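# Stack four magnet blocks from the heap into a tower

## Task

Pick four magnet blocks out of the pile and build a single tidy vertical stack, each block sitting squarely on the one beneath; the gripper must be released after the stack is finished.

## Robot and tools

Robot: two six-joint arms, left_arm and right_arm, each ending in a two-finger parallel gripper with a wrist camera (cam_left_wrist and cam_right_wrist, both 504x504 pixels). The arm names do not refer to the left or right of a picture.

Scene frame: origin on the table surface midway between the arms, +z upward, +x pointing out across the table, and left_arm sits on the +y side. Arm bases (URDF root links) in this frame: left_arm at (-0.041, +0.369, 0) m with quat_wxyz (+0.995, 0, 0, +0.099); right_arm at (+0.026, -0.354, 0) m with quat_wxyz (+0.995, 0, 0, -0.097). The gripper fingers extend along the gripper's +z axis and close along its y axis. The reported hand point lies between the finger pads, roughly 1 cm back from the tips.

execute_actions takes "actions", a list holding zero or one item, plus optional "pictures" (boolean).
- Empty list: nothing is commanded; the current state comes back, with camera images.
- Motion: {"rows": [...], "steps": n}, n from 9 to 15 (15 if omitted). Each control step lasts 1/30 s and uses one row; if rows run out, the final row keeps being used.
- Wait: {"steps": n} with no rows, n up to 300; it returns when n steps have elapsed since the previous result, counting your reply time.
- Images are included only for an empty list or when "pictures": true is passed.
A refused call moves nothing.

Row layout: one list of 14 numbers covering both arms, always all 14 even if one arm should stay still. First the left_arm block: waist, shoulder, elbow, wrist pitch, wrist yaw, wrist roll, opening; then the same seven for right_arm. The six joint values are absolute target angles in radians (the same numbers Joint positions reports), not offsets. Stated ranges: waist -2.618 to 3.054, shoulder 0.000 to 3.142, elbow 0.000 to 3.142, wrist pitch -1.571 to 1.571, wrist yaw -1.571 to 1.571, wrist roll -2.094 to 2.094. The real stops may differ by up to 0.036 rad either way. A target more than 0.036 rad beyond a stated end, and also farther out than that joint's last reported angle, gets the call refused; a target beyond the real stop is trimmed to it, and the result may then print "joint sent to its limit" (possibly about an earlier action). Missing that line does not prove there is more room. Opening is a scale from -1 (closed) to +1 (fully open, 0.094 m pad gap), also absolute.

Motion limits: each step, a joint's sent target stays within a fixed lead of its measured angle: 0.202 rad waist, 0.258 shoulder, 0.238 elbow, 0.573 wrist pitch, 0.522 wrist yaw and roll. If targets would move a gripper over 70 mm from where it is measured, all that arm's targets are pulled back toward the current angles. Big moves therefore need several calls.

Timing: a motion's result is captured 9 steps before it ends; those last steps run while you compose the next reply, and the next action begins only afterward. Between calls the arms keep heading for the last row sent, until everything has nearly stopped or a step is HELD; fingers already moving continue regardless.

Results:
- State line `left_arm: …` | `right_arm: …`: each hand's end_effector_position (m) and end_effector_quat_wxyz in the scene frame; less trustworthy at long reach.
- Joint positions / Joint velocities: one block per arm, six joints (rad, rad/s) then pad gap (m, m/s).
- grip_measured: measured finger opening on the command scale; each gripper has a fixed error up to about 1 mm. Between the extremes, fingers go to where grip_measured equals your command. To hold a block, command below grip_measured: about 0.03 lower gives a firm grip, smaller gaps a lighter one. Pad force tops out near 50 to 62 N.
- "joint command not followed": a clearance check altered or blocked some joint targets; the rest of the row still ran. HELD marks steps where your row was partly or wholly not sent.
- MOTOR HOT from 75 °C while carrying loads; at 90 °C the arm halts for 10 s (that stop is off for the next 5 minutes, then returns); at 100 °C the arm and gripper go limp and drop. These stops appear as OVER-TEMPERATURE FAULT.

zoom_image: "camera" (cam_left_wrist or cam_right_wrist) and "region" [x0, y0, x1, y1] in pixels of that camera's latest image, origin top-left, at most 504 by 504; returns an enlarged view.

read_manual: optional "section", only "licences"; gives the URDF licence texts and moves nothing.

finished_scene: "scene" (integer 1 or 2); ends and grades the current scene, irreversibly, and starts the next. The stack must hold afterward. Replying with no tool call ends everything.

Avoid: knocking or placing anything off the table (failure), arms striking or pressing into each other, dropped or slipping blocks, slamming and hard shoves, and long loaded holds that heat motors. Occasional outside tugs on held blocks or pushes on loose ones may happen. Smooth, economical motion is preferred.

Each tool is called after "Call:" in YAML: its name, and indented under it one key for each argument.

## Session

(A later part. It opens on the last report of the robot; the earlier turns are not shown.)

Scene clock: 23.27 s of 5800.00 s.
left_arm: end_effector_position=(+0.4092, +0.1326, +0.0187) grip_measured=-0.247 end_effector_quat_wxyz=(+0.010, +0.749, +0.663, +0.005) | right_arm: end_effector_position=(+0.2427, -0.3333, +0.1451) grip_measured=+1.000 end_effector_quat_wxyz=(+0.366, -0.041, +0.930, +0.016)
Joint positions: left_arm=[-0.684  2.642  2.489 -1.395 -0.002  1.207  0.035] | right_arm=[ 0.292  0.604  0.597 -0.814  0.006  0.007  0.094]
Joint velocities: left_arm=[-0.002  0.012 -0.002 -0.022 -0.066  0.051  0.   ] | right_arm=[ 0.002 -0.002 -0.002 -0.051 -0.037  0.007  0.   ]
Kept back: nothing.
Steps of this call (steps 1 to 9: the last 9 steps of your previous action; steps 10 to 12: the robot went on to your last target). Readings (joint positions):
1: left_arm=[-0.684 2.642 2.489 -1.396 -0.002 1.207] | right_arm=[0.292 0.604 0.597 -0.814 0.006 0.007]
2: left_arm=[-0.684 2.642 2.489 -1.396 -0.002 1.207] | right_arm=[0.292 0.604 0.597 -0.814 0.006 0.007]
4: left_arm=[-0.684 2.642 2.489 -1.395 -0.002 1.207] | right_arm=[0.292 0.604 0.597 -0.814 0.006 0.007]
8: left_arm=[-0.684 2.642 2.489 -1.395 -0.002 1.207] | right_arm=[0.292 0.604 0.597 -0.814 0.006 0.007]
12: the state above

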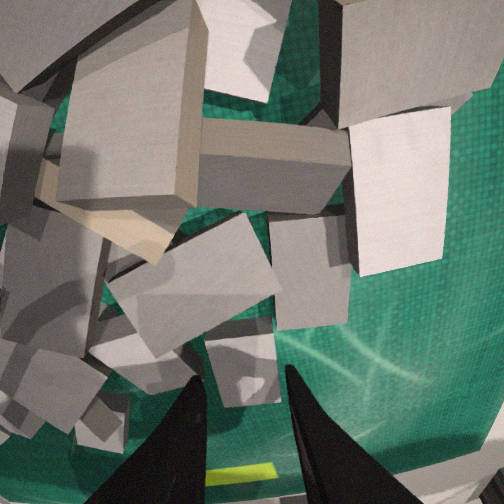

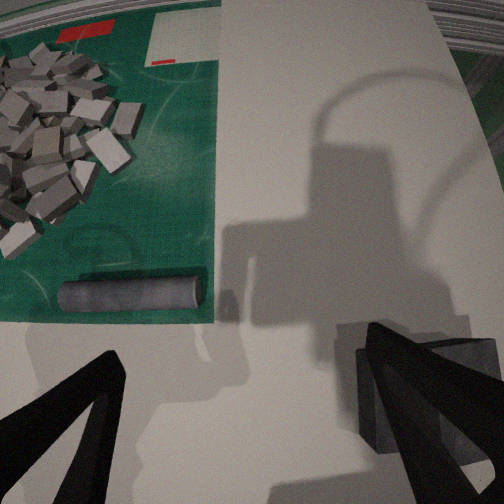

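Left finger is on the neighbour; shift inward and narrow.

Call:
execute_actions:
  actions:
    - {"rows":[[-0.69,2.64,2.485,-1.422,0,1.2,-0.33,0.3,0.6,0.6,-0.8,0,0,1],[-0.69,2.64,2.485,-1.422,0,1.2,-0.33,0.3,0.6,0.6,-0.8,0,0,1],[-0.69,2.64,2.485,-1.422,0,1.2,-0.33,0.3,0.6,0.6,-0.8,0,0,1],[-0.69,2.64,2.485,-1.422,0,1.2,-0.33,0.3,0.6,0.6,-0.8,0,0,1],[-0.69,2.64,2.485,-1.422,0,1.2,-0.33,0.3,0.6,0.6,-0.8,0,0,1],[-0.69,2.664,2.485,-1.41,0,1.2,-0.33,0.3,0.6,0.6,-0.8,0,0,1]]}

Call:
execute_actions:
  actions:
    - {"steps":15}
  pictures: true

Scene clock: 24.20 s of 5800.00 s.
left_arm: end_effector_position=(+0.4090, +0.1327, +0.0187) grip_measured=-0.327 end_effector_quat_wxyz=(+0.010, +0.749, +0.663, +0.005) | right_arm: end_effector_position=(+0.2427, -0.3333, +0.1451) grip_measured=+1.000 end_effector_quat_wxyz=(+0.366, -0.041, +0.930, +0.016)
Joint positions: left_arm=[-0.684  2.642  2.489 -1.397 -0.003  1.206  0.032] | right_arm=[ 0.292  0.604  0.597 -0.814  0.006  0.007  0.094]
Joint velocities: left_arm=[ 0.012 -0.002 -0.002  0.022 -0.007  0.007 -0.001] | right_arm=[-0.002 -0.012  0.007 -0.007 -0.007 -0.037  0.   ]
Steps of this call (steps 1 to 15: the robot went on to your last target; steps 16 to 22: nothing new was sent; steps 23 to 28: the first 6 steps of this action). Readings (joint positions):
23: left_arm=[-0.684 2.642 2.489 -1.396 -0.002 1.206] | right_arm=[0.292 0.604 0.597 -0.814 0.006 0.007]
24: left_arm=[-0.684 2.642 2.489 -1.396 -0.003 1.206] | right_arm=[0.292 0.604 0.597 -0.814 0.006 0.007]
26: left_arm=[-0.684 2.642 2.489 -1.397 -0.003 1.206] | right_arm=[0.292 0.604 0.597 -0.814 0.006 0.007]
28: the state above

Scene clock: 24.70 s of 5800.00 s.
left_arm: end_effector_position=(+0.4090, +0.1327, +0.0187) grip_measured=-0.327 end_effector_quat_wxyz=(+0.010, +0.749, +0.663, +0.005) | right_arm: end_effector_position=(+0.2427, -0.3333, +0.1451) grip_measured=+1.000 end_effector_quat_wxyz=(+0.366, -0.041, +0.930, +0.016)
Joint positions: left_arm=[-0.684  2.642  2.489 -1.397 -0.003  1.206  0.032] | right_arm=[ 0.292  0.604  0.597 -0.814  0.006  0.007  0.094]
Joint velocities: left_arm=[0.002 0.017 0.017 0.037 0.007 0.051 0.   ] | right_arm=[-0.007 -0.002  0.002 -0.066  0.007 -0.051  0.   ]
Kept back: nothing.
Steps of this call (steps 1 to 9: the last 9 steps of your previous action; steps 10 to 15: the robot went on to your last target). Readings (joint positions):
1: left_arm=[-0.684 2.642 2.489 -1.397 -0.003 1.206] | right_arm=[0.292 0.604 0.597 -0.814 0.006 0.007]
2: left_arm=[-0.684 2.642 2.489 -1.397 -0.003 1.206] | right_arm=[0.292 0.604 0.597 -0.814 0.006 0.007]
4: left_arm=[-0.684 2.642 2.489 -1.397 -0.003 1.206] | right_arm=[0.292 0.604 0.597 -0.814 0.006 0.007]
8: left_arm=[-0.684 2.642 2.489 -1.397 -0.003 1.206] | right_arm=[0.292 0.604 0.597 -0.814 0.006 0.007]
15: the state above
All arms were judged still, so your last target was given up. Only a new action makes them travel on or press farther. Fingers that are still opening or closing keep moving.

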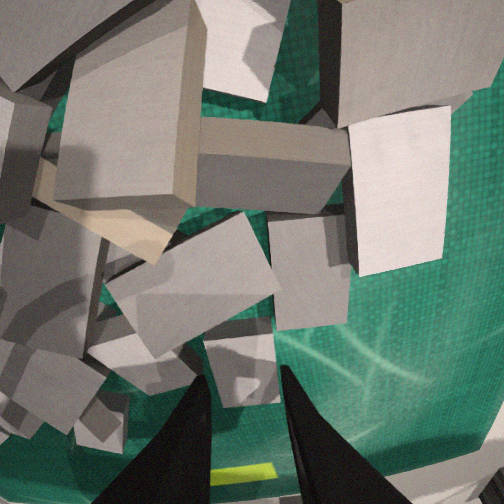

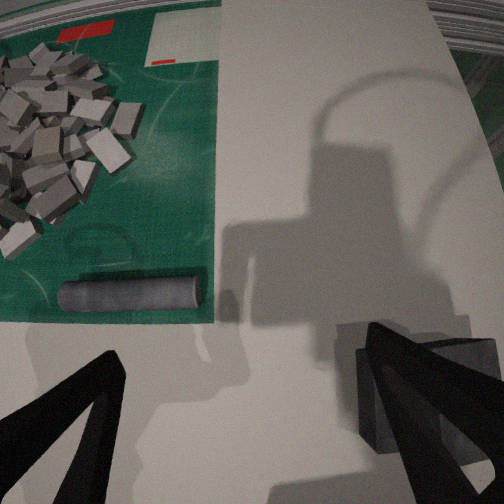

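Call:
execute_actions:
  actions:
    - {"rows":[[-0.69,2.62,2.485,-1.435,0,1.2,-0.33,0.3,0.6,0.6,-0.8,0,0,1]]}

Call:
execute_actions:
  actions:
    - {"rows":[[-0.69,2.66,2.485,-1.41,0,1.2,-0.33,0.3,0.6,0.6,-0.8,0,0,1]]}

Call:
execute_actions:
  actions:
    - {"steps":12}
  pictures: true

Scene clock: 25.20 s of 5800.00 s.
left_arm: end_effector_position=(+0.4068, +0.1339, +0.0224) grip_measured=-0.327 end_effector_quat_wxyz=(+0.007, +0.749, +0.663, +0.004) | right_arm: end_effector_position=(+0.2427, -0.3333, +0.1451) grip_measured=+1.000 end_effector_quat_wxyz=(+0.366, -0.041, +0.930, +0.016)
Joint positions: left_arm=[-0.684  2.634  2.489 -1.41  -0.003  1.206  0.032] | right_arm=[ 0.292  0.604  0.597 -0.814  0.006  0.007  0.094]
Joint velocities: left_arm=[-0.012 -0.042 -0.012 -0.007 -0.051 -0.007  0.001] | right_arm=[-0.002  0.017  0.012 -0.007  0.007  0.007  0.   ]
Steps of this call (steps 1 to 9: nothing new was sent; steps 10 to 15: the first 6 steps of this action). Readings (joint positions):
10: left_arm=[-0.684 2.641 2.489 -1.398 -0.003 1.206] | right_arm=[0.292 0.604 0.597 -0.814 0.006 0.007]
11: left_arm=[-0.684 2.640 2.489 -1.401 -0.003 1.206] | right_arm=[0.292 0.604 0.597 -0.814 0.006 0.007]
13: left_arm=[-0.684 2.637 2.489 -1.407 -0.003 1.206] | right_arm=[0.292 0.604 0.597 -0.814 0.006 0.007]
15: the state above

Scene clock: 25.70 s of 5800.00 s.
left_arm: end_effector_position=(+0.4055, +0.1348, +0.0178) grip_measured=-0.327 end_effector_quat_wxyz=(+0.001, +0.749, +0.663, +0.002) | right_arm: end_effector_position=(+0.2427, -0.3333, +0.1451) grip_measured=+1.000 end_effector_quat_wxyz=(+0.366, -0.041, +0.930, +0.016)
Joint positions: left_arm=[-0.684  2.644  2.489 -1.412 -0.003  1.206  0.032] | right_arm=[ 0.292  0.604  0.597 -0.814  0.006  0.007  0.094]
Joint velocities: left_arm=[-0.002  0.002  0.012  0.007  0.051 -0.037 -0.001] | right_arm=[-0.012 -0.017  0.007 -0.081 -0.066  0.022  0.   ]
Steps of this call (steps 1 to 9: the last 9 steps of your previous action; steps 10 to 15: the first 6 steps of this action). Readings (joint positions):
10: left_arm=[-0.684 2.633 2.489 -1.414 -0.003 1.206] | right_arm=[0.292 0.604 0.597 -0.814 0.006 0.007]
11: left_arm=[-0.684 2.635 2.489 -1.413 -0.003 1.206] | right_arm=[0.292 0.604 0.597 -0.814 0.006 0.007]
13: left_arm=[-0.684 2.640 2.489 -1.413 -0.003 1.206] | right_arm=[0.292 0.604 0.597 -0.814 0.006 0.007]
15: the state above

Scene clock: 26.10 s of 5800.00 s.
left_arm: end_effector_position=(+0.4056, +0.1347, +0.0178) grip_measured=-0.327 end_effector_quat_wxyz=(+0.002, +0.749, +0.663, +0.002) | right_arm: end_effector_position=(+0.2427, -0.3333, +0.1451) grip_measured=+1.000 end_effector_quat_wxyz=(+0.366, -0.041, +0.930, +0.016)
Joint positions: left_arm=[-0.684  2.644  2.489 -1.411 -0.003  1.206  0.032] | right_arm=[ 0.292  0.604  0.597 -0.814  0.006  0.007  0.094]
Joint velocities: left_arm=[-0.002  0.007  0.017 -0.037  0.037 -0.007 -0.   ] | right_arm=[ 0.007 -0.007 -0.022 -0.007 -0.007 -0.037  0.   ]
Kept back: nothing.
Steps of this call (steps 1 to 9: the last 9 steps of your previous action; steps 10 to 12: the robot went on to your last target). Readings (joint positions):
1: left_arm=[-0.684 2.644 2.489 -1.412 -0.003 1.206] | right_arm=[0.292 0.604 0.597 -0.814 0.006 0.007]
2: left_arm=[-0.684 2.644 2.489 -1.411 -0.003 1.206] | right_arm=[0.292 0.604 0.597 -0.814 0.006 0.007]
4: left_arm=[-0.684 2.644 2.489 -1.411 -0.003 1.206] | right_arm=[0.292 0.604 0.597 -0.814 0.006 0.007]
8: left_arm=[-0.684 2.644 2.489 -1.411 -0.003 1.206] | right_arm=[0.292 0.604 0.597 -0.814 0.006 0.007]
12: the state above

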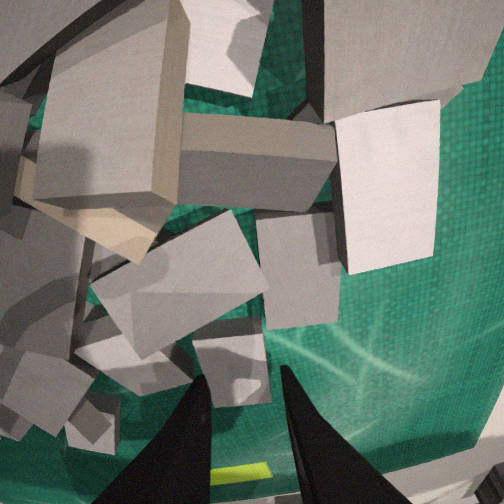

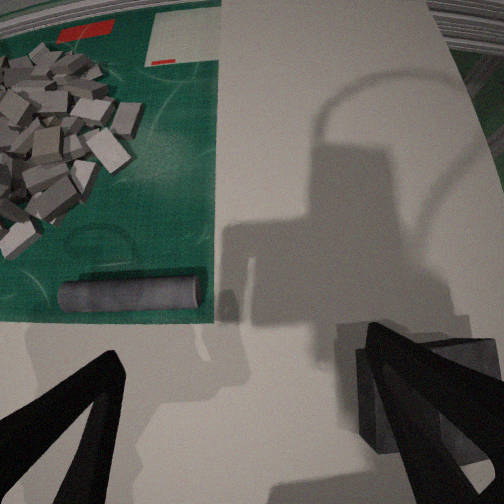

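Call:
execute_actions:
  actions:
    - {"rows":[[-0.69,2.665,2.485,-1.41,0,1.2,-0.28,0.3,0.6,0.6,-0.8,0,0,1]]}

Call:
execute_actions:
  actions:
    - {"steps":12}
  pictures: true

Scene clock: 26.57 s of 5800.00 s.
left_arm: end_effector_position=(+0.4056, +0.1347, +0.0178) grip_measured=-0.283 end_effector_quat_wxyz=(+0.002, +0.749, +0.663, +0.002) | right_arm: end_effector_position=(+0.2427, -0.3333, +0.1451) grip_measured=+1.000 end_effector_quat_wxyz=(+0.366, -0.041, +0.930, +0.016)
Joint positions: left_arm=[-0.684  2.644  2.489 -1.411 -0.003  1.206  0.034] | right_arm=[ 0.292  0.604  0.597 -0.814  0.006  0.007  0.094]
Joint velocities: left_arm=[ 0.002 -0.002 -0.012  0.095  0.022  0.007 -0.   ] | right_arm=[-0.007 -0.012  0.007 -0.051 -0.022  0.022  0.   ]
Steps of this call (steps 1 to 8: the robot went on to your last target; steps 9 to 14: the first 6 steps of this action). Readings (joint positions):
9: left_arm=[-0.684 2.644 2.489 -1.411 -0.003 1.206] | right_arm=[0.292 0.604 0.597 -0.814 0.006 0.007]
10: left_arm=[-0.684 2.644 2.489 -1.411 -0.003 1.206] | right_arm=[0.292 0.604 0.597 -0.814 0.006 0.007]
12: left_arm=[-0.684 2.644 2.489 -1.411 -0.003 1.206] | right_arm=[0.292 0.604 0.597 -0.814 0.006 0.007]
14: the state above

Scene clock: 26.97 s of 5800.00 s.
left_arm: end_effector_position=(+0.4056, +0.1347, +0.0178) grip_measured=-0.283 end_effector_quat_wxyz=(+0.002, +0.749, +0.663, +0.002) | right_arm: end_effector_position=(+0.2427, -0.3333, +0.1451) grip_measured=+1.000 end_effector_quat_wxyz=(+0.366, -0.041, +0.930, +0.016)
Joint positions: left_arm=[-0.684  2.644  2.489 -1.411 -0.003  1.206  0.034] | right_arm=[ 0.292  0.604  0.597 -0.814  0.006  0.007  0.094]
Joint velocities: left_arm=[ 0.002 -0.012  0.002  0.037 -0.022 -0.037 -0.001] | right_arm=[-0.007  0.007 -0.007 -0.051  0.007 -0.066  0.   ]
Kept back: nothing.
Steps of this call (steps 1 to 9: the last 9 steps of your previous action; steps 10 to 12: the robot went on to your last target). Readings (joint positions):
1: left_arm=[-0.684 2.644 2.489 -1.411 -0.003 1.206] | right_arm=[0.292 0.604 0.597 -0.814 0.006 0.007]
2: left_arm=[-0.684 2.644 2.489 -1.411 -0.003 1.206] | right_arm=[0.292 0.604 0.597 -0.814 0.006 0.007]
4: left_arm=[-0.684 2.644 2.489 -1.411 -0.003 1.206] | right_arm=[0.292 0.604 0.597 -0.814 0.006 0.007]
8: left_arm=[-0.684 2.644 2.489 -1.411 -0.003 1.206] | right_arm=[0.292 0.604 0.597 -0.814 0.006 0.007]
12: the state above

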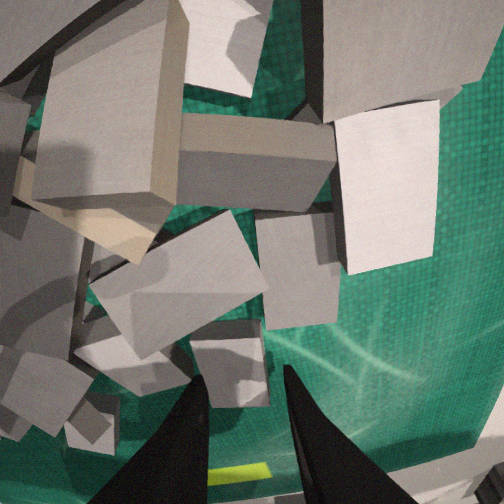

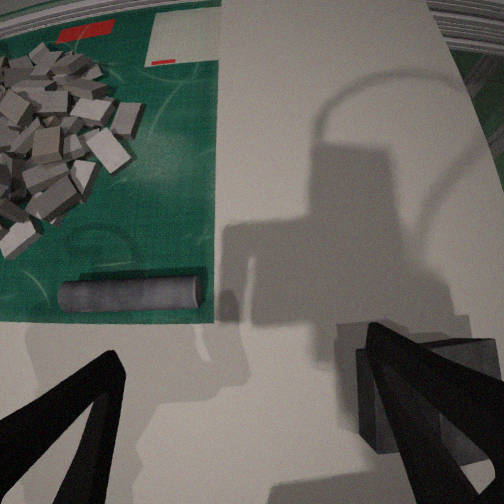

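Call:
execute_actions:
  actions:
    - {"rows":[[-0.65,2.665,2.485,-1.41,0,1.2,-0.33,0.3,0.6,0.6,-0.8,0,0,1],[-0.65,2.665,2.485,-1.41,0,1.2,-0.37,0.3,0.6,0.6,-0.8,0,0,1],[-0.65,2.665,2.485,-1.41,0,1.2,-0.42,0.3,0.6,0.6,-0.8,0,0,1]]}

Call:
execute_actions:
  actions:
    - {"rows":[[-0.66,2.62,2.485,-1.41,0,1.2,-0.42,0.3,0.6,0.6,-0.8,0,0,1]]}
  pictures: true

Scene clock: 27.73 s of 5800.00 s.
left_arm: end_effector_position=(+0.4103, +0.1425, +0.0176) grip_measured=-0.417 end_effector_quat_wxyz=(+0.003, +0.742, +0.670, +0.002) | right_arm: end_effector_position=(+0.2427, -0.3333, +0.1451) grip_measured=+1.000 end_effector_quat_wxyz=(+0.366, -0.041, +0.930, +0.016)
Joint positions: left_arm=[-0.665  2.644  2.489 -1.409 -0.002  1.206  0.027] | right_arm=[ 0.292  0.604  0.597 -0.814  0.006  0.007  0.094]
Joint velocities: left_arm=[ 0.134  0.056  0.002 -0.066 -0.037 -0.051 -0.001] | right_arm=[-0.002 -0.002 -0.007 -0.007  0.051 -0.007  0.   ]
Steps of this call (steps 1 to 15: the robot went on to your last target; steps 16 to 17: nothing new was sent; steps 18 to 23: the first 6 steps of this action). Readings (joint positions):
18: left_arm=[-0.682 2.644 2.489 -1.411 -0.003 1.206] | right_arm=[0.292 0.604 0.597 -0.814 0.006 0.007]
19: left_arm=[-0.680 2.644 2.489 -1.411 -0.002 1.206] | right_arm=[0.292 0.604 0.597 -0.814 0.006 0.007]
21: left_arm=[-0.673 2.644 2.489 -1.409 -0.002 1.206] | right_arm=[0.292 0.604 0.597 -0.814 0.006 0.007]
23: the state above

Scene clock: 28.23 s of 5800.00 s.
left_arm: end_effector_position=(+0.4133, +0.1470, +0.0213) grip_measured=-0.417 end_effector_quat_wxyz=(+0.006, +0.739, +0.674, +0.003) | right_arm: end_effector_position=(+0.2427, -0.3333, +0.1451) grip_measured=+1.000 end_effector_quat_wxyz=(+0.366, -0.041, +0.930, +0.016)
Joint positions: left_arm=[-0.655  2.637  2.489 -1.409 -0.002  1.206  0.027] | right_arm=[ 0.292  0.604  0.597 -0.814  0.006  0.007  0.094]
Joint velocities: left_arm=[ 0.002 -0.09  -0.017  0.081 -0.022 -0.037 -0.   ] | right_arm=[-0.007  0.002 -0.007  0.007 -0.037 -0.022  0.   ]
Steps of this call (steps 1 to 9: the last 9 steps of your previous action; steps 10 to 15: the first 6 steps of this action). Readings (joint positions):
10: left_arm=[-0.655 2.650 2.489 -1.409 -0.002 1.206] | right_arm=[0.292 0.604 0.597 -0.814 0.006 0.007]
11: left_arm=[-0.655 2.648 2.489 -1.409 -0.002 1.206] | right_arm=[0.292 0.604 0.597 -0.814 0.006 0.007]
13: left_arm=[-0.655 2.643 2.489 -1.409 -0.002 1.206] | right_arm=[0.292 0.604 0.597 -0.814 0.006 0.007]
15: the state above

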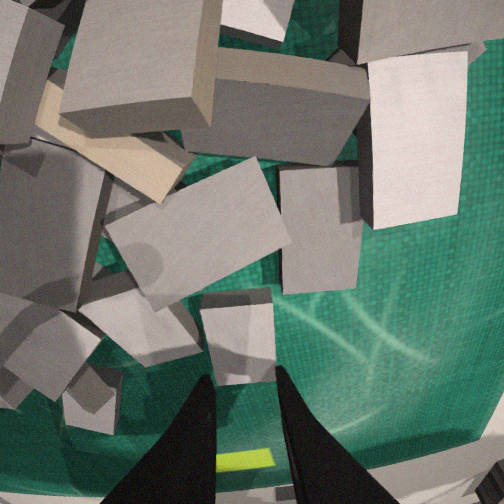

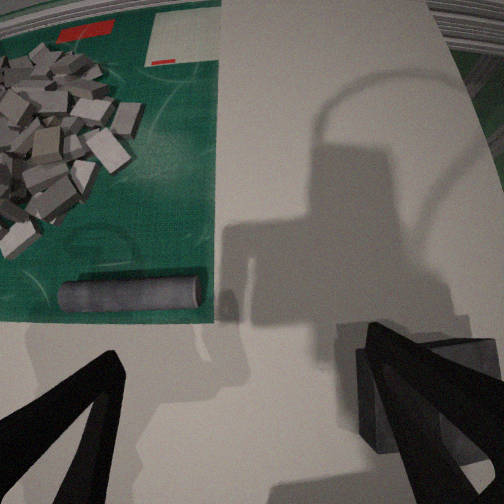

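Call:
execute_actions:
  actions:
    - {"rows":[[-0.66,2.652,2.485,-1.4,0,1.2,-0.35,0.3,0.6,0.6,-0.8,0,0,1]]}

Call:
execute_actions:
  actions:
    - {"rows":[[-0.682,2.648,2.485,-1.385,0,1.2,-0.35,0.3,0.6,0.6,-0.8,0,0,1]]}

Call:
execute_actions:
  actions:
    - {"rows":[[-0.68,2.648,2.485,-1.4,0,1.2,-0.52,0.3,0.6,0.6,-0.8,0,0,1]]}
  pictures: true

Scene clock: 28.80 s of 5800.00 s.
left_arm: end_effector_position=(+0.4133, +0.1470, +0.0207) grip_measured=-0.353 end_effector_quat_wxyz=(+0.006, +0.739, +0.674, +0.003) | right_arm: end_effector_position=(+0.2427, -0.3333, +0.1451) grip_measured=+1.000 end_effector_quat_wxyz=(+0.366, -0.041, +0.930, +0.016)
Joint positions: left_arm=[-0.655  2.638  2.489 -1.409 -0.002  1.206  0.03 ] | right_arm=[ 0.292  0.604  0.597 -0.814  0.006  0.007  0.094]
Joint velocities: left_arm=[-0.012  0.037 -0.002 -0.007 -0.11   0.022 -0.   ] | right_arm=[ 0.002 -0.002  0.002  0.007  0.037 -0.022  0.   ]
Steps of this call (steps 1 to 9: the last 9 steps of your previous action; steps 10 to 11: the robot went on to your last target; steps 12 to 17: the first 6 steps of this action). Readings (joint positions):
12: left_arm=[-0.655 2.630 2.489 -1.409 -0.002 1.206] | right_arm=[0.292 0.604 0.597 -0.814 0.006 0.007]
13: left_arm=[-0.655 2.631 2.489 -1.409 -0.002 1.206] | right_arm=[0.292 0.604 0.597 -0.814 0.006 0.007]
15: left_arm=[-0.655 2.634 2.489 -1.409 -0.002 1.206] | right_arm=[0.292 0.604 0.597 -0.814 0.006 0.007]
17: the state above

Scene clock: 29.30 s of 5800.00 s.
left_arm: end_effector_position=(+0.4112, +0.1385, +0.0191) grip_measured=-0.353 end_effector_quat_wxyz=(+0.009, +0.744, +0.668, +0.004) | right_arm: end_effector_position=(+0.2427, -0.3333, +0.1451) grip_measured=+1.000 end_effector_quat_wxyz=(+0.366, -0.041, +0.930, +0.016)
Joint positions: left_arm=[-0.672  2.641  2.489 -1.4   -0.002  1.206  0.03 ] | right_arm=[ 0.292  0.604  0.597 -0.814  0.006  0.007  0.094]
Joint velocities: left_arm=[-0.11  -0.012  0.012 -0.022 -0.022  0.022 -0.   ] | right_arm=[-0.017 -0.007 -0.017 -0.037 -0.022 -0.022  0.   ]
Steps of this call (steps 1 to 9: the last 9 steps of your previous action; steps 10 to 15: the first 6 steps of this action). Readings (joint positions):
10: left_arm=[-0.656 2.641 2.489 -1.408 -0.002 1.206] | right_arm=[0.292 0.604 0.597 -0.814 0.006 0.007]
11: left_arm=[-0.658 2.641 2.489 -1.406 -0.002 1.206] | right_arm=[0.292 0.604 0.597 -0.814 0.006 0.007]
13: left_arm=[-0.664 2.641 2.489 -1.402 -0.002 1.206] | right_arm=[0.292 0.604 0.597 -0.814 0.006 0.007]
15: the state above

Scene clock: 29.80 s of 5800.00 s.
left_arm: end_effector_position=(+0.4100, +0.1345, +0.0191) grip_measured=-0.517 end_effector_quat_wxyz=(+0.010, +0.747, +0.665, +0.005) | right_arm: end_effector_position=(+0.2427, -0.3333, +0.1451) grip_measured=+1.000 end_effector_quat_wxyz=(+0.366, -0.041, +0.930, +0.016)
Joint positions: left_arm=[-0.68   2.641  2.489 -1.397 -0.002  1.206  0.023] | right_arm=[ 0.292  0.604  0.597 -0.814  0.006  0.007  0.094]
Joint velocities: left_arm=[-0.022 -0.002 -0.002 -0.037  0.022 -0.066 -0.   ] | right_arm=[ 0.002  0.002 -0.002  0.007 -0.051  0.007  0.   ]
Steps of this call (steps 1 to 9: the last 9 steps of your previous action; steps 10 to 15: the first 6 steps of this action). Readings (joint positions):
10: left_arm=[-0.680 2.641 2.489 -1.397 -0.002 1.206] | right_arm=[0.292 0.604 0.597 -0.814 0.006 0.007]
11: left_arm=[-0.680 2.641 2.489 -1.397 -0.002 1.206] | right_arm=[0.292 0.604 0.597 -0.814 0.006 0.007]
13: left_arm=[-0.680 2.641 2.489 -1.397 -0.002 1.206] | right_arm=[0.292 0.604 0.597 -0.814 0.006 0.007]
15: the state above

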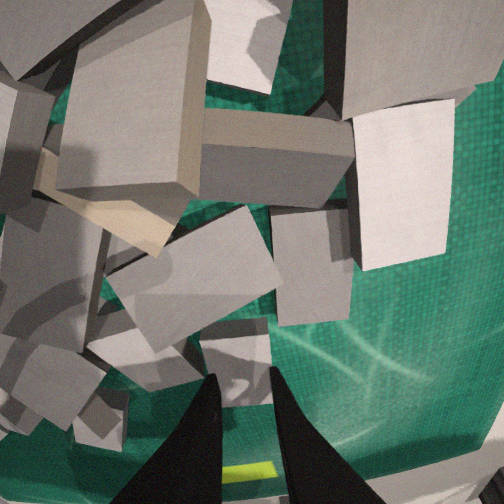

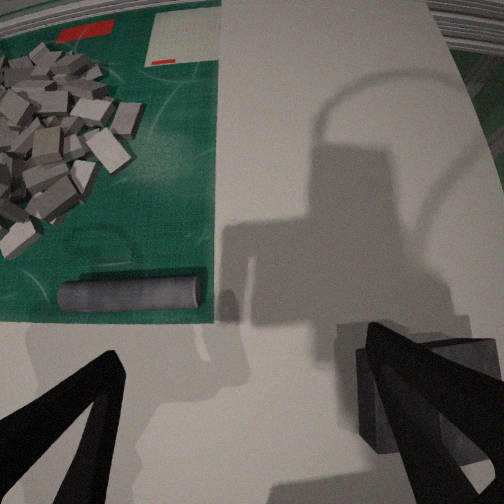

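Call:
execute_actions:
  actions:
    - {"rows":[[-0.657,2.64,2.485,-1.425,0,1.2,-0.35,0.3,0.6,0.6,-0.8,0,0,1]]}

Call:
execute_actions:
  actions:
    - {"rows":[[-0.657,2.666,2.485,-1.4,0,1.2,-0.35,0.3,0.6,0.6,-0.8,0,0,1]]}

Call:
execute_actions:
  actions:
    - {"steps":12}
  pictures: true

Scene clock: 30.33 s of 5800.00 s.
left_arm: end_effector_position=(+0.4117, +0.1408, +0.0191) grip_measured=-0.353 end_effector_quat_wxyz=(+0.008, +0.743, +0.669, +0.004) | right_arm: end_effector_position=(+0.2427, -0.3333, +0.1451) grip_measured=+1.000 end_effector_quat_wxyz=(+0.366, -0.041, +0.930, +0.016)
Joint positions: left_arm=[-0.667  2.641  2.489 -1.402 -0.002  1.206  0.03 ] | right_arm=[ 0.292  0.604  0.597 -0.814  0.006  0.007  0.094]
Joint velocities: left_arm=[ 0.095  0.007 -0.002 -0.037 -0.022 -0.051  0.001] | right_arm=[-0.012  0.002 -0.012 -0.037  0.051 -0.037  0.   ]
Steps of this call (steps 1 to 9: the last 9 steps of your previous action; step 10: the robot went on to your last target; steps 11 to 16: the first 6 steps of this action). Readings (joint positions):
11: left_arm=[-0.679 2.641 2.489 -1.397 -0.002 1.206] | right_arm=[0.292 0.604 0.597 -0.814 0.006 0.007]
12: left_arm=[-0.677 2.641 2.489 -1.399 -0.002 1.206] | right_arm=[0.292 0.604 0.597 -0.814 0.006 0.007]
14: left_arm=[-0.673 2.641 2.489 -1.401 -0.002 1.206] | right_arm=[0.292 0.604 0.597 -0.814 0.006 0.007]
16: the state above

Scene clock: 30.83 s of 5800.00 s.
left_arm: end_effector_position=(+0.4118, +0.1444, +0.0141) grip_measured=-0.353 end_effector_quat_wxyz=(+0.002, +0.741, +0.672, +0.002) | right_arm: end_effector_position=(+0.2427, -0.3333, +0.1451) grip_measured=+1.000 end_effector_quat_wxyz=(+0.366, -0.041, +0.930, +0.016)
Joint positions: left_arm=[-0.661  2.652  2.489 -1.404 -0.002  1.206  0.03 ] | right_arm=[ 0.292  0.604  0.597 -0.814  0.006  0.007  0.094]
Joint velocities: left_arm=[ 0.007  0.042 -0.027 -0.051  0.022 -0.051 -0.   ] | right_arm=[-0.002 -0.007 -0.002 -0.051  0.037 -0.066  0.   ]
Steps of this call (steps 1 to 9: the last 9 steps of your previous action; steps 10 to 15: the first 6 steps of this action). Readings (joint positions):
10: left_arm=[-0.661 2.642 2.489 -1.404 -0.002 1.206] | right_arm=[0.292 0.604 0.597 -0.814 0.006 0.007]
11: left_arm=[-0.661 2.643 2.489 -1.404 -0.002 1.206] | right_arm=[0.292 0.604 0.597 -0.814 0.006 0.007]
13: left_arm=[-0.661 2.647 2.489 -1.404 -0.002 1.206] | right_arm=[0.292 0.604 0.597 -0.814 0.006 0.007]
15: the state above

Scene clock: 31.23 s of 5800.00 s.
left_arm: end_effector_position=(+0.4114, +0.1446, +0.0119) grip_measured=-0.353 end_effector_quat_wxyz=(-0.000, +0.741, +0.672, +0.001) | right_arm: end_effector_position=(+0.2427, -0.3333, +0.1451) grip_measured=+1.000 end_effector_quat_wxyz=(+0.366, -0.041, +0.930, +0.016)
Joint positions: left_arm=[-0.661  2.656  2.489 -1.404 -0.002  1.206  0.03 ] | right_arm=[ 0.292  0.604  0.597 -0.814  0.006  0.007  0.094]
Joint velocities: left_arm=[ 0.002 -0.017  0.002  0.022 -0.022  0.066 -0.002] | right_arm=[-0.002 -0.007 -0.002 -0.007  0.037 -0.081  0.   ]
Kept back: nothing.
Steps of this call (steps 1 to 9: the last 9 steps of your previous action; steps 10 to 12: the robot went on to your last target). Readings (joint positions):
1: left_arm=[-0.661 2.653 2.489 -1.404 -0.002 1.206] | right_arm=[0.292 0.604 0.597 -0.814 0.006 0.007]
2: left_arm=[-0.661 2.655 2.489 -1.404 -0.002 1.206] | right_arm=[0.292 0.604 0.597 -0.814 0.006 0.007]
4: left_arm=[-0.661 2.656 2.489 -1.404 -0.002 1.206] | right_arm=[0.292 0.604 0.597 -0.814 0.006 0.007]
8: left_arm=[-0.661 2.656 2.489 -1.404 -0.002 1.206] | right_arm=[0.292 0.604 0.597 -0.814 0.006 0.007]
12: the state above

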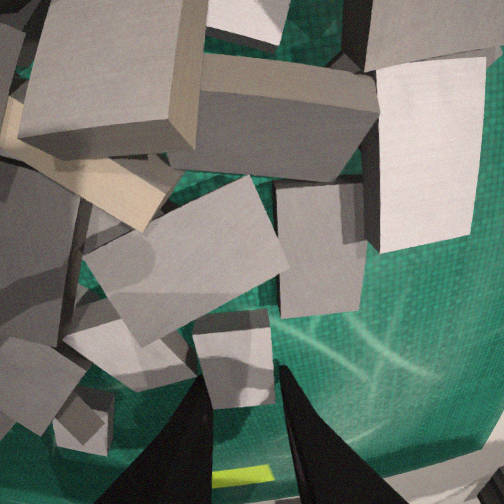

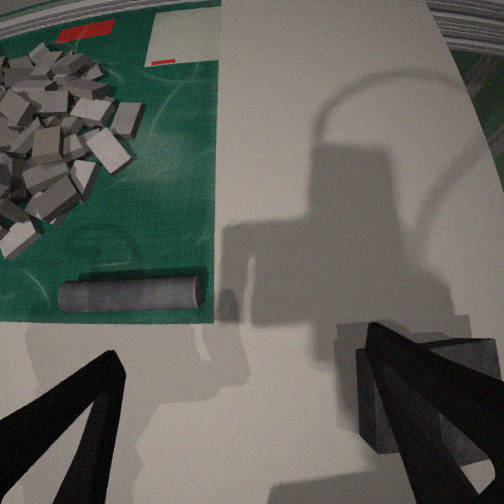

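Call:
execute_actions:
  actions:
    - {"rows":[[-0.657,2.66,2.485,-1.4,0,1.2,-0.52,0.3,0.6,0.6,-0.8,0,0,1],[-0.657,2.66,2.485,-1.4,0,1.2,-0.52,0.3,0.6,0.6,-0.8,0,0,1],[-0.657,2.66,2.485,-1.4,0,1.2,-0.52,0.3,0.6,0.6,-0.8,0,0,1],[-0.657,2.66,2.485,-1.4,0,1.2,-0.52,0.3,0.6,0.6,-0.8,0,0,1],[-0.657,2.66,2.485,-1.4,0,1.2,-0.52,0.3,0.6,0.6,-0.8,0,0,1],[-0.63,2.64,2.485,-1.4,0,1.2,-0.52,0.3,0.6,0.6,-0.8,0,0,1],[-0.62,2.63,2.485,-1.4,0,1.2,-0.52,0.3,0.6,0.6,-0.8,0,0,1],[-0.61,2.62,2.485,-1.4,0,1.2,-0.52,0.3,0.6,0.6,-0.8,0,0,1],[-0.6,2.6,2.485,-1.42,0,1.2,-0.52,0.3,0.6,0.6,-0.8,0,0,1],[-0.58,2.57,2.46,-1.42,0,1.3,-0.52,0.3,0.6,0.6,-0.8,0,0,1],[-0.56,2.53,2.42,-1.42,0,1.4,-0.52,0.3,0.6,0.6,-0.8,0,0,1]]}

Call:
execute_actions:
  actions:
    - {"rows":[[-0.52,2.5,2.36,-1.4,0,1.6,-0.52,0.3,0.6,0.6,-0.8,0,0,1],[-0.49,2.46,2.31,-1.37,0,1.6,-0.52,0.3,0.6,0.6,-0.8,0,0,1],[-0.46,2.43,2.26,-1.35,0,1.6,-0.52,0.3,0.6,0.6,-0.8,0,0,1],[-0.43,2.4,2.21,-1.33,0,1.6,-0.52,0.3,0.6,0.6,-0.8,0,0,1],[-0.4,2.38,2.17,-1.31,0,1.6,-0.52,0.3,0.6,0.6,-0.8,0,0,1],[-0.37,2.36,2.13,-1.29,0,1.6,-0.52,0.3,0.6,0.6,-0.8,0,0,1],[-0.34,2.345,2.1,-1.27,0,1.6,-0.52,0.3,0.6,0.6,-0.8,0,0,1],[-0.32,2.335,2.07,-1.25,0,1.6,-0.52,0.3,0.6,0.6,-0.8,0,0,1],[-0.3,2.33,2.04,-1.23,0,1.6,-0.52,0.3,0.6,0.6,-0.8,0,0,1],[-0.29,2.33,2.02,-1.22,0,1.6,-0.52,0.3,0.6,0.6,-0.8,0,0,1],[-0.283,2.33,1.995,-1.215,0,1.6,-0.52,0.3,0.6,0.6,-0.8,0,0,1]]}

Call:
execute_actions:
  actions:
    - {"steps":22}
  pictures: true

Scene clock: 32.37 s of 5800.00 s.
left_arm: end_effector_position=(+0.4118, +0.1454, +0.0119) grip_measured=-0.457 end_effector_quat_wxyz=(-0.000, +0.740, +0.672, +0.001) | right_arm: end_effector_position=(+0.2427, -0.3333, +0.1451) grip_measured=+1.000 end_effector_quat_wxyz=(+0.366, -0.041, +0.930, +0.016)
Joint positions: left_arm=[-0.659  2.656  2.489 -1.404 -0.002  1.206  0.026] | right_arm=[ 0.292  0.604  0.597 -0.814  0.006  0.007  0.094]
Joint velocities: left_arm=[ 0.002 -0.007 -0.007  0.125 -0.007  0.007 -0.   ] | right_arm=[-0.007  0.002  0.007  0.007 -0.051 -0.007  0.   ]
Steps of this call (steps 1 to 15: the robot went on to your last target; steps 16 to 28: nothing new was sent; steps 29 to 34: the first 6 steps of this action). Readings (joint positions):
29: left_arm=[-0.661 2.656 2.489 -1.404 -0.002 1.206] | right_arm=[0.292 0.604 0.597 -0.814 0.006 0.007]
30: left_arm=[-0.661 2.656 2.489 -1.404 -0.002 1.206] | right_arm=[0.292 0.604 0.597 -0.814 0.006 0.007]
32: left_arm=[-0.661 2.656 2.489 -1.404 -0.002 1.206] | right_arm=[0.292 0.604 0.597 -0.814 0.006 0.007]
34: the state above

Scene clock: 32.87 s of 5800.00 s.
left_arm: end_effector_position=(+0.4203, +0.2505, +0.0625) grip_measured=-0.457 end_effector_quat_wxyz=(+0.015, +0.776, +0.630, +0.012) | right_arm: end_effector_position=(+0.2427, -0.3333, +0.1451) grip_measured=+1.000 end_effector_quat_wxyz=(+0.366, -0.041, +0.930, +0.016)
Joint positions: left_arm=[-0.452  2.402  2.218 -1.348 -0.002  1.524  0.026] | right_arm=[ 0.292  0.604  0.597 -0.814  0.006  0.007  0.094]
Joint velocities: left_arm=[ 0.808 -0.667 -1.223  0.3    0.007  0.447 -0.001] | right_arm=[-0.007  0.012  0.017  0.051  0.051 -0.022  0.   ]
Steps of this call (steps 1 to 9: the last 9 steps of your previous action; steps 10 to 15: the first 6 steps of this action). Readings (joint positions):
10: left_arm=[-0.548 2.534 2.422 -1.405 -0.004 1.378] | right_arm=[0.292 0.604 0.597 -0.814 0.006 0.007]
11: left_arm=[-0.535 2.510 2.394 -1.393 -0.004 1.422] | right_arm=[0.292 0.604 0.597 -0.814 0.006 0.007]
13: left_arm=[-0.501 2.454 2.307 -1.370 -0.003 1.484] | right_arm=[0.292 0.604 0.597 -0.814 0.006 0.007]
15: the state above

Scene clock: 33.60 s of 5800.00 s.
left_arm: end_effector_position=(+0.4140, +0.3329, +0.0355) grip_measured=-0.457 end_effector_quat_wxyz=(-0.002, +0.744, +0.668, +0.008) | right_arm: end_effector_position=(+0.2427, -0.3333, +0.1451) grip_measured=+1.000 end_effector_quat_wxyz=(+0.366, -0.041, +0.930, +0.016)
Joint positions: left_arm=[-0.285  2.339  2.001 -1.225 -0.015  1.593  0.026] | right_arm=[ 0.292  0.604  0.597 -0.814  0.006  0.007  0.094]
Joint velocities: left_arm=[ 0.002 -0.002 -0.027  0.022 -0.037  0.022 -0.001] | right_arm=[-0.007  0.007 -0.002  0.051  0.007 -0.066  0.   ]
Kept back: nothing.
Steps of this call (steps 1 to 9: the last 9 steps of your previous action; steps 10 to 22: the robot went on to your last target). Readings (joint positions):
1: left_arm=[-0.422 2.381 2.178 -1.336 -0.002 1.538] | right_arm=[0.292 0.604 0.597 -0.814 0.006 0.007]
2: left_arm=[-0.389 2.364 2.143 -1.323 -0.002 1.549] | right_arm=[0.292 0.604 0.597 -0.814 0.006 0.007]
4: left_arm=[-0.323 2.343 2.083 -1.291 -0.003 1.565] | right_arm=[0.292 0.604 0.597 -0.814 0.006 0.007]
8: left_arm=[-0.247 2.338 2.011 -1.252 -0.016 1.581] | right_arm=[0.292 0.604 0.597 -0.814 0.006 0.007]
22: the state above

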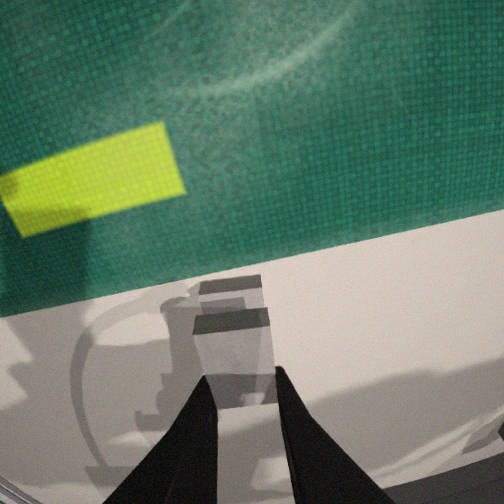

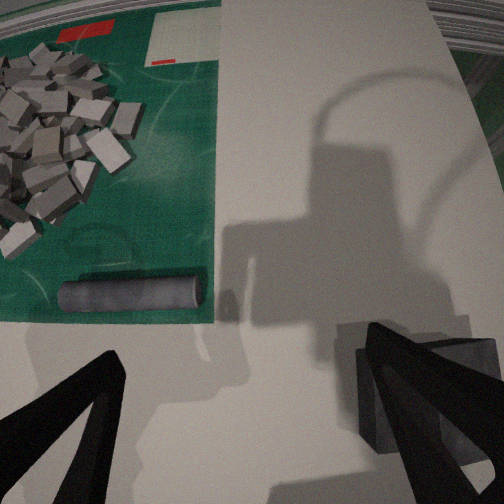

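Call:
execute_actions:
  actions:
    - {"rows":[[-0.283,2.34,1.97,-1.19,0,1.6,-0.52,0.3,0.6,0.6,-0.8,0,0,1],[-0.283,2.34,1.96,-1.18,0,1.6,-0.52,0.3,0.6,0.6,-0.8,0,0,1],[-0.283,2.34,1.945,-1.17,0,1.6,-0.52,0.3,0.6,0.6,-0.8,0,0,1]]}

Call:
execute_actions:
  actions:
    - {"steps":15}
  pictures: true

Scene clock: 34.07 s of 5800.00 s.
left_arm: end_effector_position=(+0.4109, +0.3332, +0.0252) grip_measured=-0.457 end_effector_quat_wxyz=(-0.005, +0.744, +0.668, +0.006) | right_arm: end_effector_position=(+0.2427, -0.3333, +0.1451) grip_measured=+1.000 end_effector_quat_wxyz=(+0.366, -0.041, +0.930, +0.016)
Joint positions: left_arm=[-0.285  2.339  1.961 -1.191 -0.015  1.593  0.026] | right_arm=[ 0.292  0.604  0.597 -0.814  0.006  0.007  0.094]
Joint velocities: left_arm=[-0.007 -0.007 -0.164  0.066  0.007 -0.022 -0.   ] | right_arm=[-0.002 -0.012 -0.017 -0.007 -0.007 -0.022  0.   ]
Steps of this call (steps 1 to 8: the robot went on to your last target; steps 9 to 14: the first 6 steps of this action). Readings (joint positions):
9: left_arm=[-0.285 2.339 1.999 -1.220 -0.015 1.593] | right_arm=[0.292 0.604 0.597 -0.814 0.006 0.007]
10: left_arm=[-0.285 2.339 1.994 -1.214 -0.015 1.593] | right_arm=[0.292 0.604 0.597 -0.814 0.006 0.007]
12: left_arm=[-0.285 2.339 1.976 -1.197 -0.015 1.593] | right_arm=[0.292 0.604 0.597 -0.814 0.006 0.007]
14: the state above

Scene clock: 34.57 s of 5800.00 s.
left_arm: end_effector_position=(+0.4125, +0.3330, +0.0240) grip_measured=-0.457 end_effector_quat_wxyz=(-0.002, +0.744, +0.668, +0.008) | right_arm: end_effector_position=(+0.2427, -0.3333, +0.1451) grip_measured=+1.000 end_effector_quat_wxyz=(+0.366, -0.041, +0.930, +0.016)
Joint positions: left_arm=[-0.285  2.339  1.956 -1.179 -0.015  1.593  0.026] | right_arm=[ 0.292  0.604  0.597 -0.814  0.006  0.007  0.094]
Joint velocities: left_arm=[ 0.022 -0.017 -0.012 -0.095  0.007  0.022  0.001] | right_arm=[-0.007 -0.017  0.012 -0.037  0.037 -0.007  0.   ]
Kept back: nothing.
Steps of this call (steps 1 to 9: the last 9 steps of your previous action; steps 10 to 15: the robot went on to your last target). Readings (joint positions):
1: left_arm=[-0.285 2.339 1.957 -1.191 -0.015 1.593] | right_arm=[0.292 0.604 0.597 -0.814 0.006 0.007]
2: left_arm=[-0.285 2.339 1.956 -1.191 -0.015 1.593] | right_arm=[0.292 0.604 0.597 -0.814 0.006 0.007]
4: left_arm=[-0.285 2.339 1.956 -1.187 -0.015 1.593] | right_arm=[0.292 0.604 0.597 -0.814 0.006 0.007]
8: left_arm=[-0.285 2.339 1.956 -1.181 -0.015 1.593] | right_arm=[0.292 0.604 0.597 -0.814 0.006 0.007]
15: the state above

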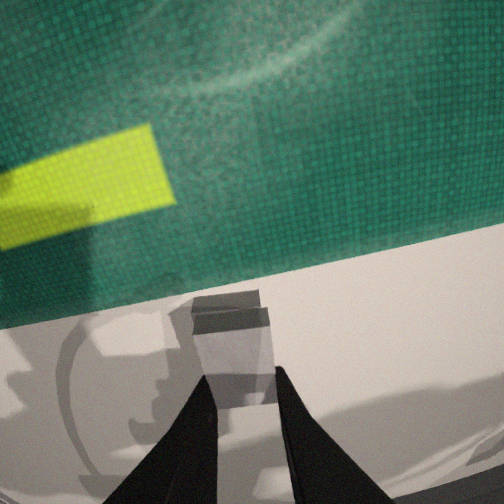

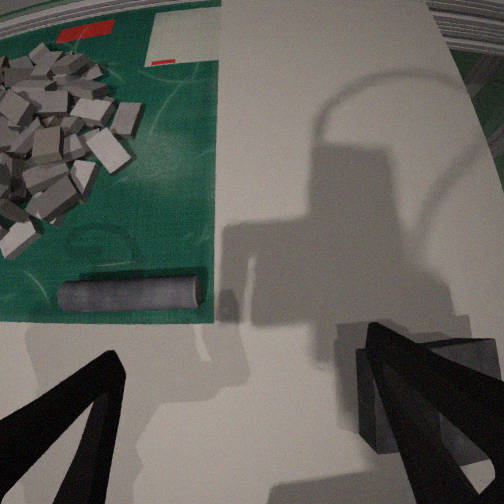

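Call:
execute_actions:
  actions:
    - {"rows":[[-0.283,2.36,1.95,-1.16,-0.015,1.6,-0.52,0.3,0.6,0.6,-0.8,0,0,1]]}

Call:
execute_actions:
  actions:
    - {"rows":[[-0.283,2.345,1.95,-1.17,-0.015,1.6,-0.2,0.3,0.6,0.6,-0.8,0,0,1]]}
  pictures: true

Scene clock: 35.23 s of 5800.00 s.
left_arm: end_effector_position=(+0.4135, +0.3330, +0.0209) grip_measured=-0.457 end_effector_quat_wxyz=(-0.002, +0.745, +0.667, +0.008) | right_arm: end_effector_position=(+0.2427, -0.3333, +0.1451) grip_measured=+1.000 end_effector_quat_wxyz=(+0.366, -0.041, +0.930, +0.016)
Joint positions: left_arm=[-0.285  2.346  1.956 -1.172 -0.015  1.594  0.026] | right_arm=[ 0.292  0.604  0.597 -0.814  0.006  0.007  0.094]
Joint velocities: left_arm=[-0.012  0.002 -0.007 -0.037 -0.095  0.037  0.   ] | right_arm=[-0.012  0.002 -0.007  0.051 -0.022 -0.022  0.   ]
Steps of this call (steps 1 to 14: the robot went on to your last target; steps 15 to 20: the first 6 steps of this action). Readings (joint positions):
15: left_arm=[-0.285 2.340 1.956 -1.178 -0.015 1.593] | right_arm=[0.292 0.604 0.597 -0.814 0.006 0.007]
16: left_arm=[-0.285 2.341 1.956 -1.176 -0.015 1.593] | right_arm=[0.292 0.604 0.597 -0.814 0.006 0.007]
18: left_arm=[-0.285 2.346 1.956 -1.173 -0.015 1.593] | right_arm=[0.292 0.604 0.597 -0.814 0.006 0.007]
20: the state above

Scene clock: 35.73 s of 5800.00 s.
left_arm: end_effector_position=(+0.4135, +0.3330, +0.0209) grip_measured=-0.203 end_effector_quat_wxyz=(-0.002, +0.745, +0.667, +0.008) | right_arm: end_effector_position=(+0.2427, -0.3333, +0.1451) grip_measured=+1.000 end_effector_quat_wxyz=(+0.366, -0.041, +0.930, +0.016)
Joint positions: left_arm=[-0.285  2.346  1.956 -1.172 -0.015  1.594  0.037] | right_arm=[ 0.292  0.604  0.597 -0.814  0.006  0.007  0.094]
Joint velocities: left_arm=[-0.007  0.002 -0.012 -0.022  0.007 -0.037  0.   ] | right_arm=[-0.012 -0.007 -0.002  0.037  0.007  0.051  0.   ]
Steps of this call (steps 1 to 9: the last 9 steps of your previous action; steps 10 to 15: the first 6 steps of this action). Readings (joint positions):
10: left_arm=[-0.285 2.346 1.956 -1.172 -0.015 1.594] | right_arm=[0.292 0.604 0.597 -0.814 0.006 0.007]
11: left_arm=[-0.285 2.346 1.956 -1.172 -0.015 1.594] | right_arm=[0.292 0.604 0.597 -0.814 0.006 0.007]
13: left_arm=[-0.285 2.346 1.956 -1.172 -0.015 1.594] | right_arm=[0.292 0.604 0.597 -0.814 0.006 0.007]
15: the state above

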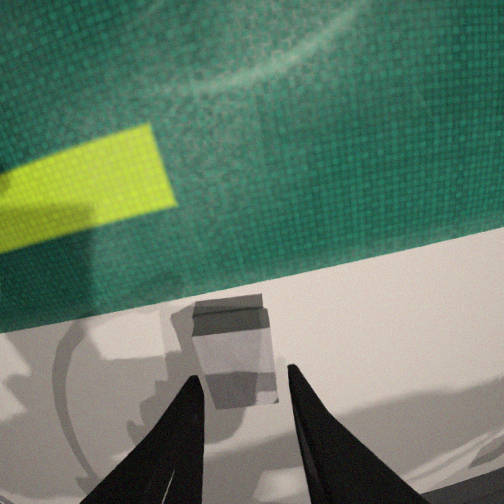

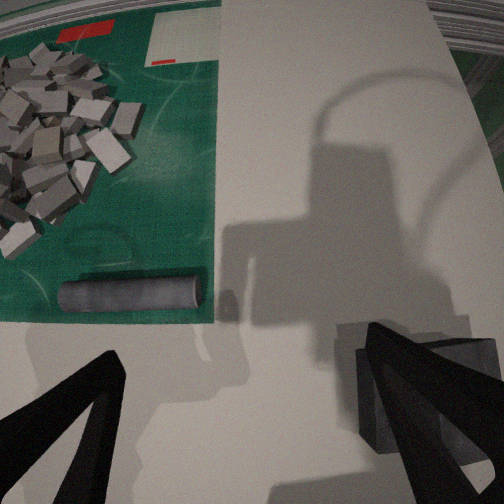

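Call:
execute_actions:
  actions:
    - {"rows":[[-0.283,2.33,2.02,-1.24,0,1.6,-0.2,0.3,0.6,0.6,-0.8,0,0,1],[-0.283,2.33,2.06,-1.28,0,1.6,-0.2,0.3,0.6,0.6,-0.8,0,0,1],[-0.283,2.33,2.1,-1.32,0,1.6,-0.2,0.3,0.6,0.6,-0.8,0,0,1],[-0.283,2.33,2.1,-1.32,0,1.6,-0.2,0.3,0.6,0.6,-0.8,0,0,1],[-0.283,2.33,2.12,-1.34,0,1.6,-0.2,0.3,0.6,0.6,-0.8,0,0,1],[-0.33,2.35,2.16,-1.36,0,1.5,-0.2,0.3,0.6,0.6,-0.8,0,0,1],[-0.39,2.37,2.2,-1.38,0,1.4,-0.3,0.3,0.6,0.6,-0.8,0,0,1],[-0.45,2.39,2.24,-1.4,0,1.3,-0.3,0.3,0.6,0.6,-0.8,0,0,1],[-0.51,2.41,2.28,-1.42,0,1.2,-0.3,0.3,0.6,0.6,-0.8,0,0,1],[-0.57,2.44,2.32,-1.43,0,1.13,-0.3,0.3,0.6,0.6,-0.8,0,0,1],[-0.62,2.46,2.35,-1.43,0,1.13,-0.3,0.3,0.6,0.6,-0.8,0,0,1],[-0.66,2.48,2.37,-1.43,0,1.13,-0.3,0.3,0.6,0.6,-0.8,0,0,1],[-0.7,2.5,2.385,-1.43,0,1.13,-0.3,0.3,0.6,0.6,-0.8,0,0,1],[-0.72,2.52,2.385,-1.43,0,1.13,-0.3,0.3,0.6,0.6,-0.8,0,0,1],[-0.738,2.53,2.385,-1.43,0,1.13,-0.3,0.3,0.6,0.6,-0.8,0,0,1]]}

Call:
execute_actions:
  actions:
    - {"steps":28}
  pictures: true

Scene clock: 36.57 s of 5800.00 s.
left_arm: end_effector_position=(+0.4251, +0.3306, +0.0544) grip_measured=-0.203 end_effector_quat_wxyz=(+0.011, +0.741, +0.671, +0.020) | right_arm: end_effector_position=(+0.2427, -0.3333, +0.1451) grip_measured=+1.000 end_effector_quat_wxyz=(+0.366, -0.041, +0.930, +0.016)
Joint positions: left_arm=[-0.288  2.346  2.088 -1.269 -0.015  1.58   0.037] | right_arm=[ 0.292  0.604  0.597 -0.814  0.006  0.007  0.094]
Joint velocities: left_arm=[-0.056  0.012  0.906 -0.535 -0.007 -0.447 -0.   ] | right_arm=[-0.012 -0.017  0.012 -0.037 -0.066  0.007  0.   ]
Steps of this call (steps 1 to 9: the last 9 steps of your previous action; steps 10 to 15: the robot went on to your last target; steps 16 to 19: nothing new was sent; steps 20 to 25: the first 6 steps of this action). Readings (joint positions):
20: left_arm=[-0.285 2.346 1.962 -1.180 -0.015 1.594] | right_arm=[0.292 0.604 0.597 -0.814 0.006 0.007]
21: left_arm=[-0.285 2.348 1.978 -1.198 -0.015 1.594] | right_arm=[0.292 0.604 0.597 -0.814 0.006 0.007]
23: left_arm=[-0.285 2.349 2.031 -1.238 -0.015 1.594] | right_arm=[0.292 0.604 0.597 -0.814 0.006 0.007]
25: the state above

Scene clock: 37.50 s of 5800.00 s.
left_arm: end_effector_position=(+0.3789, +0.1241, +0.0360) grip_measured=-0.297 end_effector_quat_wxyz=(-0.007, +0.741, +0.672, -0.001) | right_arm: end_effector_position=(+0.2427, -0.3333, +0.1451) grip_measured=+1.000 end_effector_quat_wxyz=(+0.366, -0.041, +0.930, +0.016)
Joint positions: left_arm=[-0.729  2.54   2.365 -1.408 -0.003  1.139  0.033] | right_arm=[ 0.292  0.604  0.597 -0.814  0.006  0.007  0.094]
Joint velocities: left_arm=[-0.032 -0.002  0.002  0.051  0.007 -0.051  0.   ] | right_arm=[ 0.002 -0.017  0.002  0.037  0.051 -0.051  0.   ]
Kept back: nothing.
Steps of this call (steps 1 to 9: the last 9 steps of your previous action; steps 10 to 28: the robot went on to your last target). Readings (joint positions):
1: left_arm=[-0.296 2.348 2.122 -1.287 -0.017 1.550] | right_arm=[0.292 0.604 0.597 -0.814 0.006 0.007]
2: left_arm=[-0.314 2.353 2.158 -1.304 -0.020 1.507] | right_arm=[0.292 0.604 0.597 -0.814 0.006 0.007]
4: left_arm=[-0.374 2.366 2.223 -1.323 -0.023 1.419] | right_arm=[0.292 0.604 0.597 -0.814 0.006 0.007]
8: left_arm=[-0.545 2.422 2.329 -1.338 -0.023 1.295] | right_arm=[0.292 0.604 0.597 -0.814 0.006 0.007]
28: the state above

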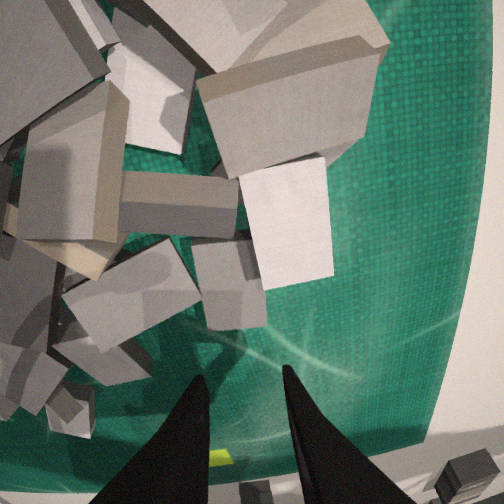

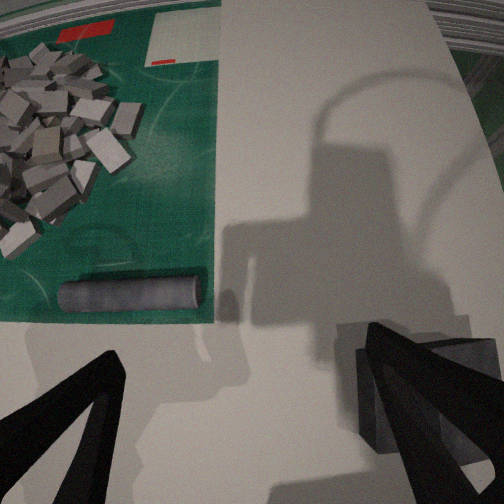

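Call:
execute_actions:
  actions:
    - {"rows":[[-0.752,2.54,2.36,-1.36,0,1.12,-0.3,0.3,0.6,0.6,-0.8,0,0,1],[-0.752,2.54,2.36,-1.36,0,1.12,-0.3,0.3,0.6,0.6,-0.8,0,0,1],[-0.752,2.54,2.35,-1.35,0,1.12,-0.3,0.3,0.6,0.6,-0.8,0,0,1],[-0.752,2.54,2.34,-1.34,0,1.12,-0.3,0.3,0.6,0.6,-0.8,0,0,1],[-0.752,2.54,2.32,-1.33,0,1.12,-0.3,0.3,0.6,0.6,-0.8,0,0,1],[-0.752,2.54,2.295,-1.315,0,1.12,-0.3,0.3,0.6,0.6,-0.8,0,0,1]]}

Call:
execute_actions:
  actions:
    - {"steps":18}
  pictures: true

Scene clock: 38.20 s of 5800.00 s.
left_arm: end_effector_position=(+0.3821, +0.1142, +0.0330) grip_measured=-0.297 end_effector_quat_wxyz=(+0.009, +0.743, +0.670, +0.004) | right_arm: end_effector_position=(+0.2427, -0.3333, +0.1451) grip_measured=+1.000 end_effector_quat_wxyz=(+0.366, -0.041, +0.930, +0.016)
Joint positions: left_arm=[-0.743  2.538  2.349 -1.363 -0.003  1.129  0.033] | right_arm=[ 0.292  0.604  0.597 -0.814  0.006  0.007  0.094]
Joint velocities: left_arm=[-0.076 -0.076 -0.403  0.418 -0.007 -0.007 -0.   ] | right_arm=[-0.002  0.017  0.002 -0.007  0.022 -0.007  0.   ]
Steps of this call (steps 1 to 15: the robot went on to your last target; steps 16 to 21: the first 6 steps of this action). Readings (joint positions):
16: left_arm=[-0.732 2.540 2.365 -1.407 -0.003 1.135] | right_arm=[0.292 0.604 0.597 -0.814 0.006 0.007]
17: left_arm=[-0.734 2.540 2.365 -1.400 -0.003 1.134] | right_arm=[0.292 0.604 0.597 -0.814 0.006 0.007]
19: left_arm=[-0.738 2.540 2.365 -1.386 -0.003 1.131] | right_arm=[0.292 0.604 0.597 -0.814 0.006 0.007]
21: the state above

Scene clock: 38.80 s of 5800.00 s.
left_arm: end_effector_position=(+0.3798, +0.1129, +0.0228) grip_measured=-0.297 end_effector_quat_wxyz=(+0.006, +0.743, +0.669, +0.003) | right_arm: end_effector_position=(+0.2427, -0.3333, +0.1451) grip_measured=+1.000 end_effector_quat_wxyz=(+0.366, -0.041, +0.930, +0.016)
Joint positions: left_arm=[-0.747  2.537  2.307 -1.328 -0.003  1.127  0.033] | right_arm=[ 0.292  0.604  0.597 -0.814  0.006  0.007  0.094]
Joint velocities: left_arm=[ 0.017 -0.002  0.002  0.007 -0.037  0.051 -0.   ] | right_arm=[-0.012  0.017  0.002  0.066  0.022 -0.037  0.   ]
Kept back: nothing.
Steps of this call (steps 1 to 9: the last 9 steps of your previous action; steps 10 to 18: the robot went on to your last target). Readings (joint positions):
1: left_arm=[-0.745 2.537 2.337 -1.354 -0.003 1.129] | right_arm=[0.292 0.604 0.597 -0.814 0.006 0.007]
2: left_arm=[-0.746 2.537 2.327 -1.347 -0.003 1.129] | right_arm=[0.292 0.604 0.597 -0.814 0.006 0.007]
4: left_arm=[-0.747 2.537 2.310 -1.342 -0.003 1.128] | right_arm=[0.292 0.604 0.597 -0.814 0.006 0.007]
8: left_arm=[-0.747 2.537 2.307 -1.335 -0.003 1.127] | right_arm=[0.292 0.604 0.597 -0.814 0.006 0.007]
18: the state above

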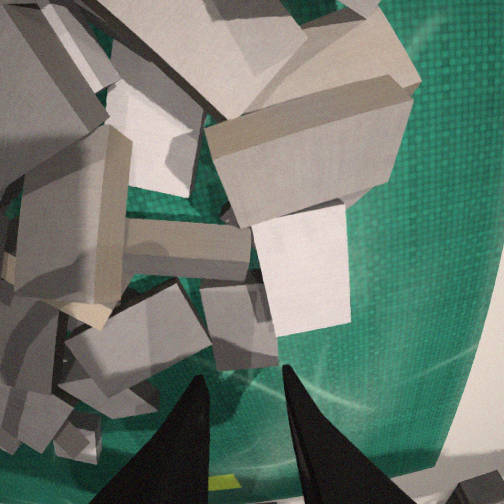

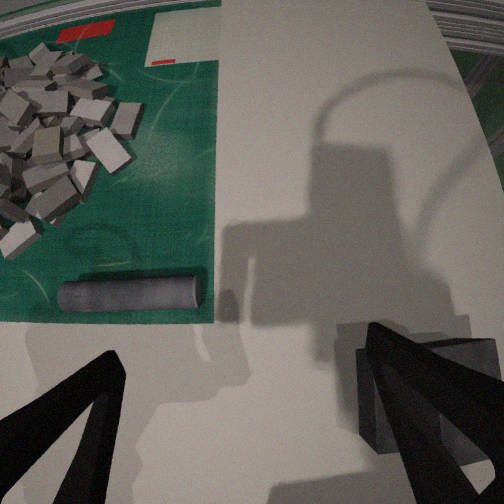

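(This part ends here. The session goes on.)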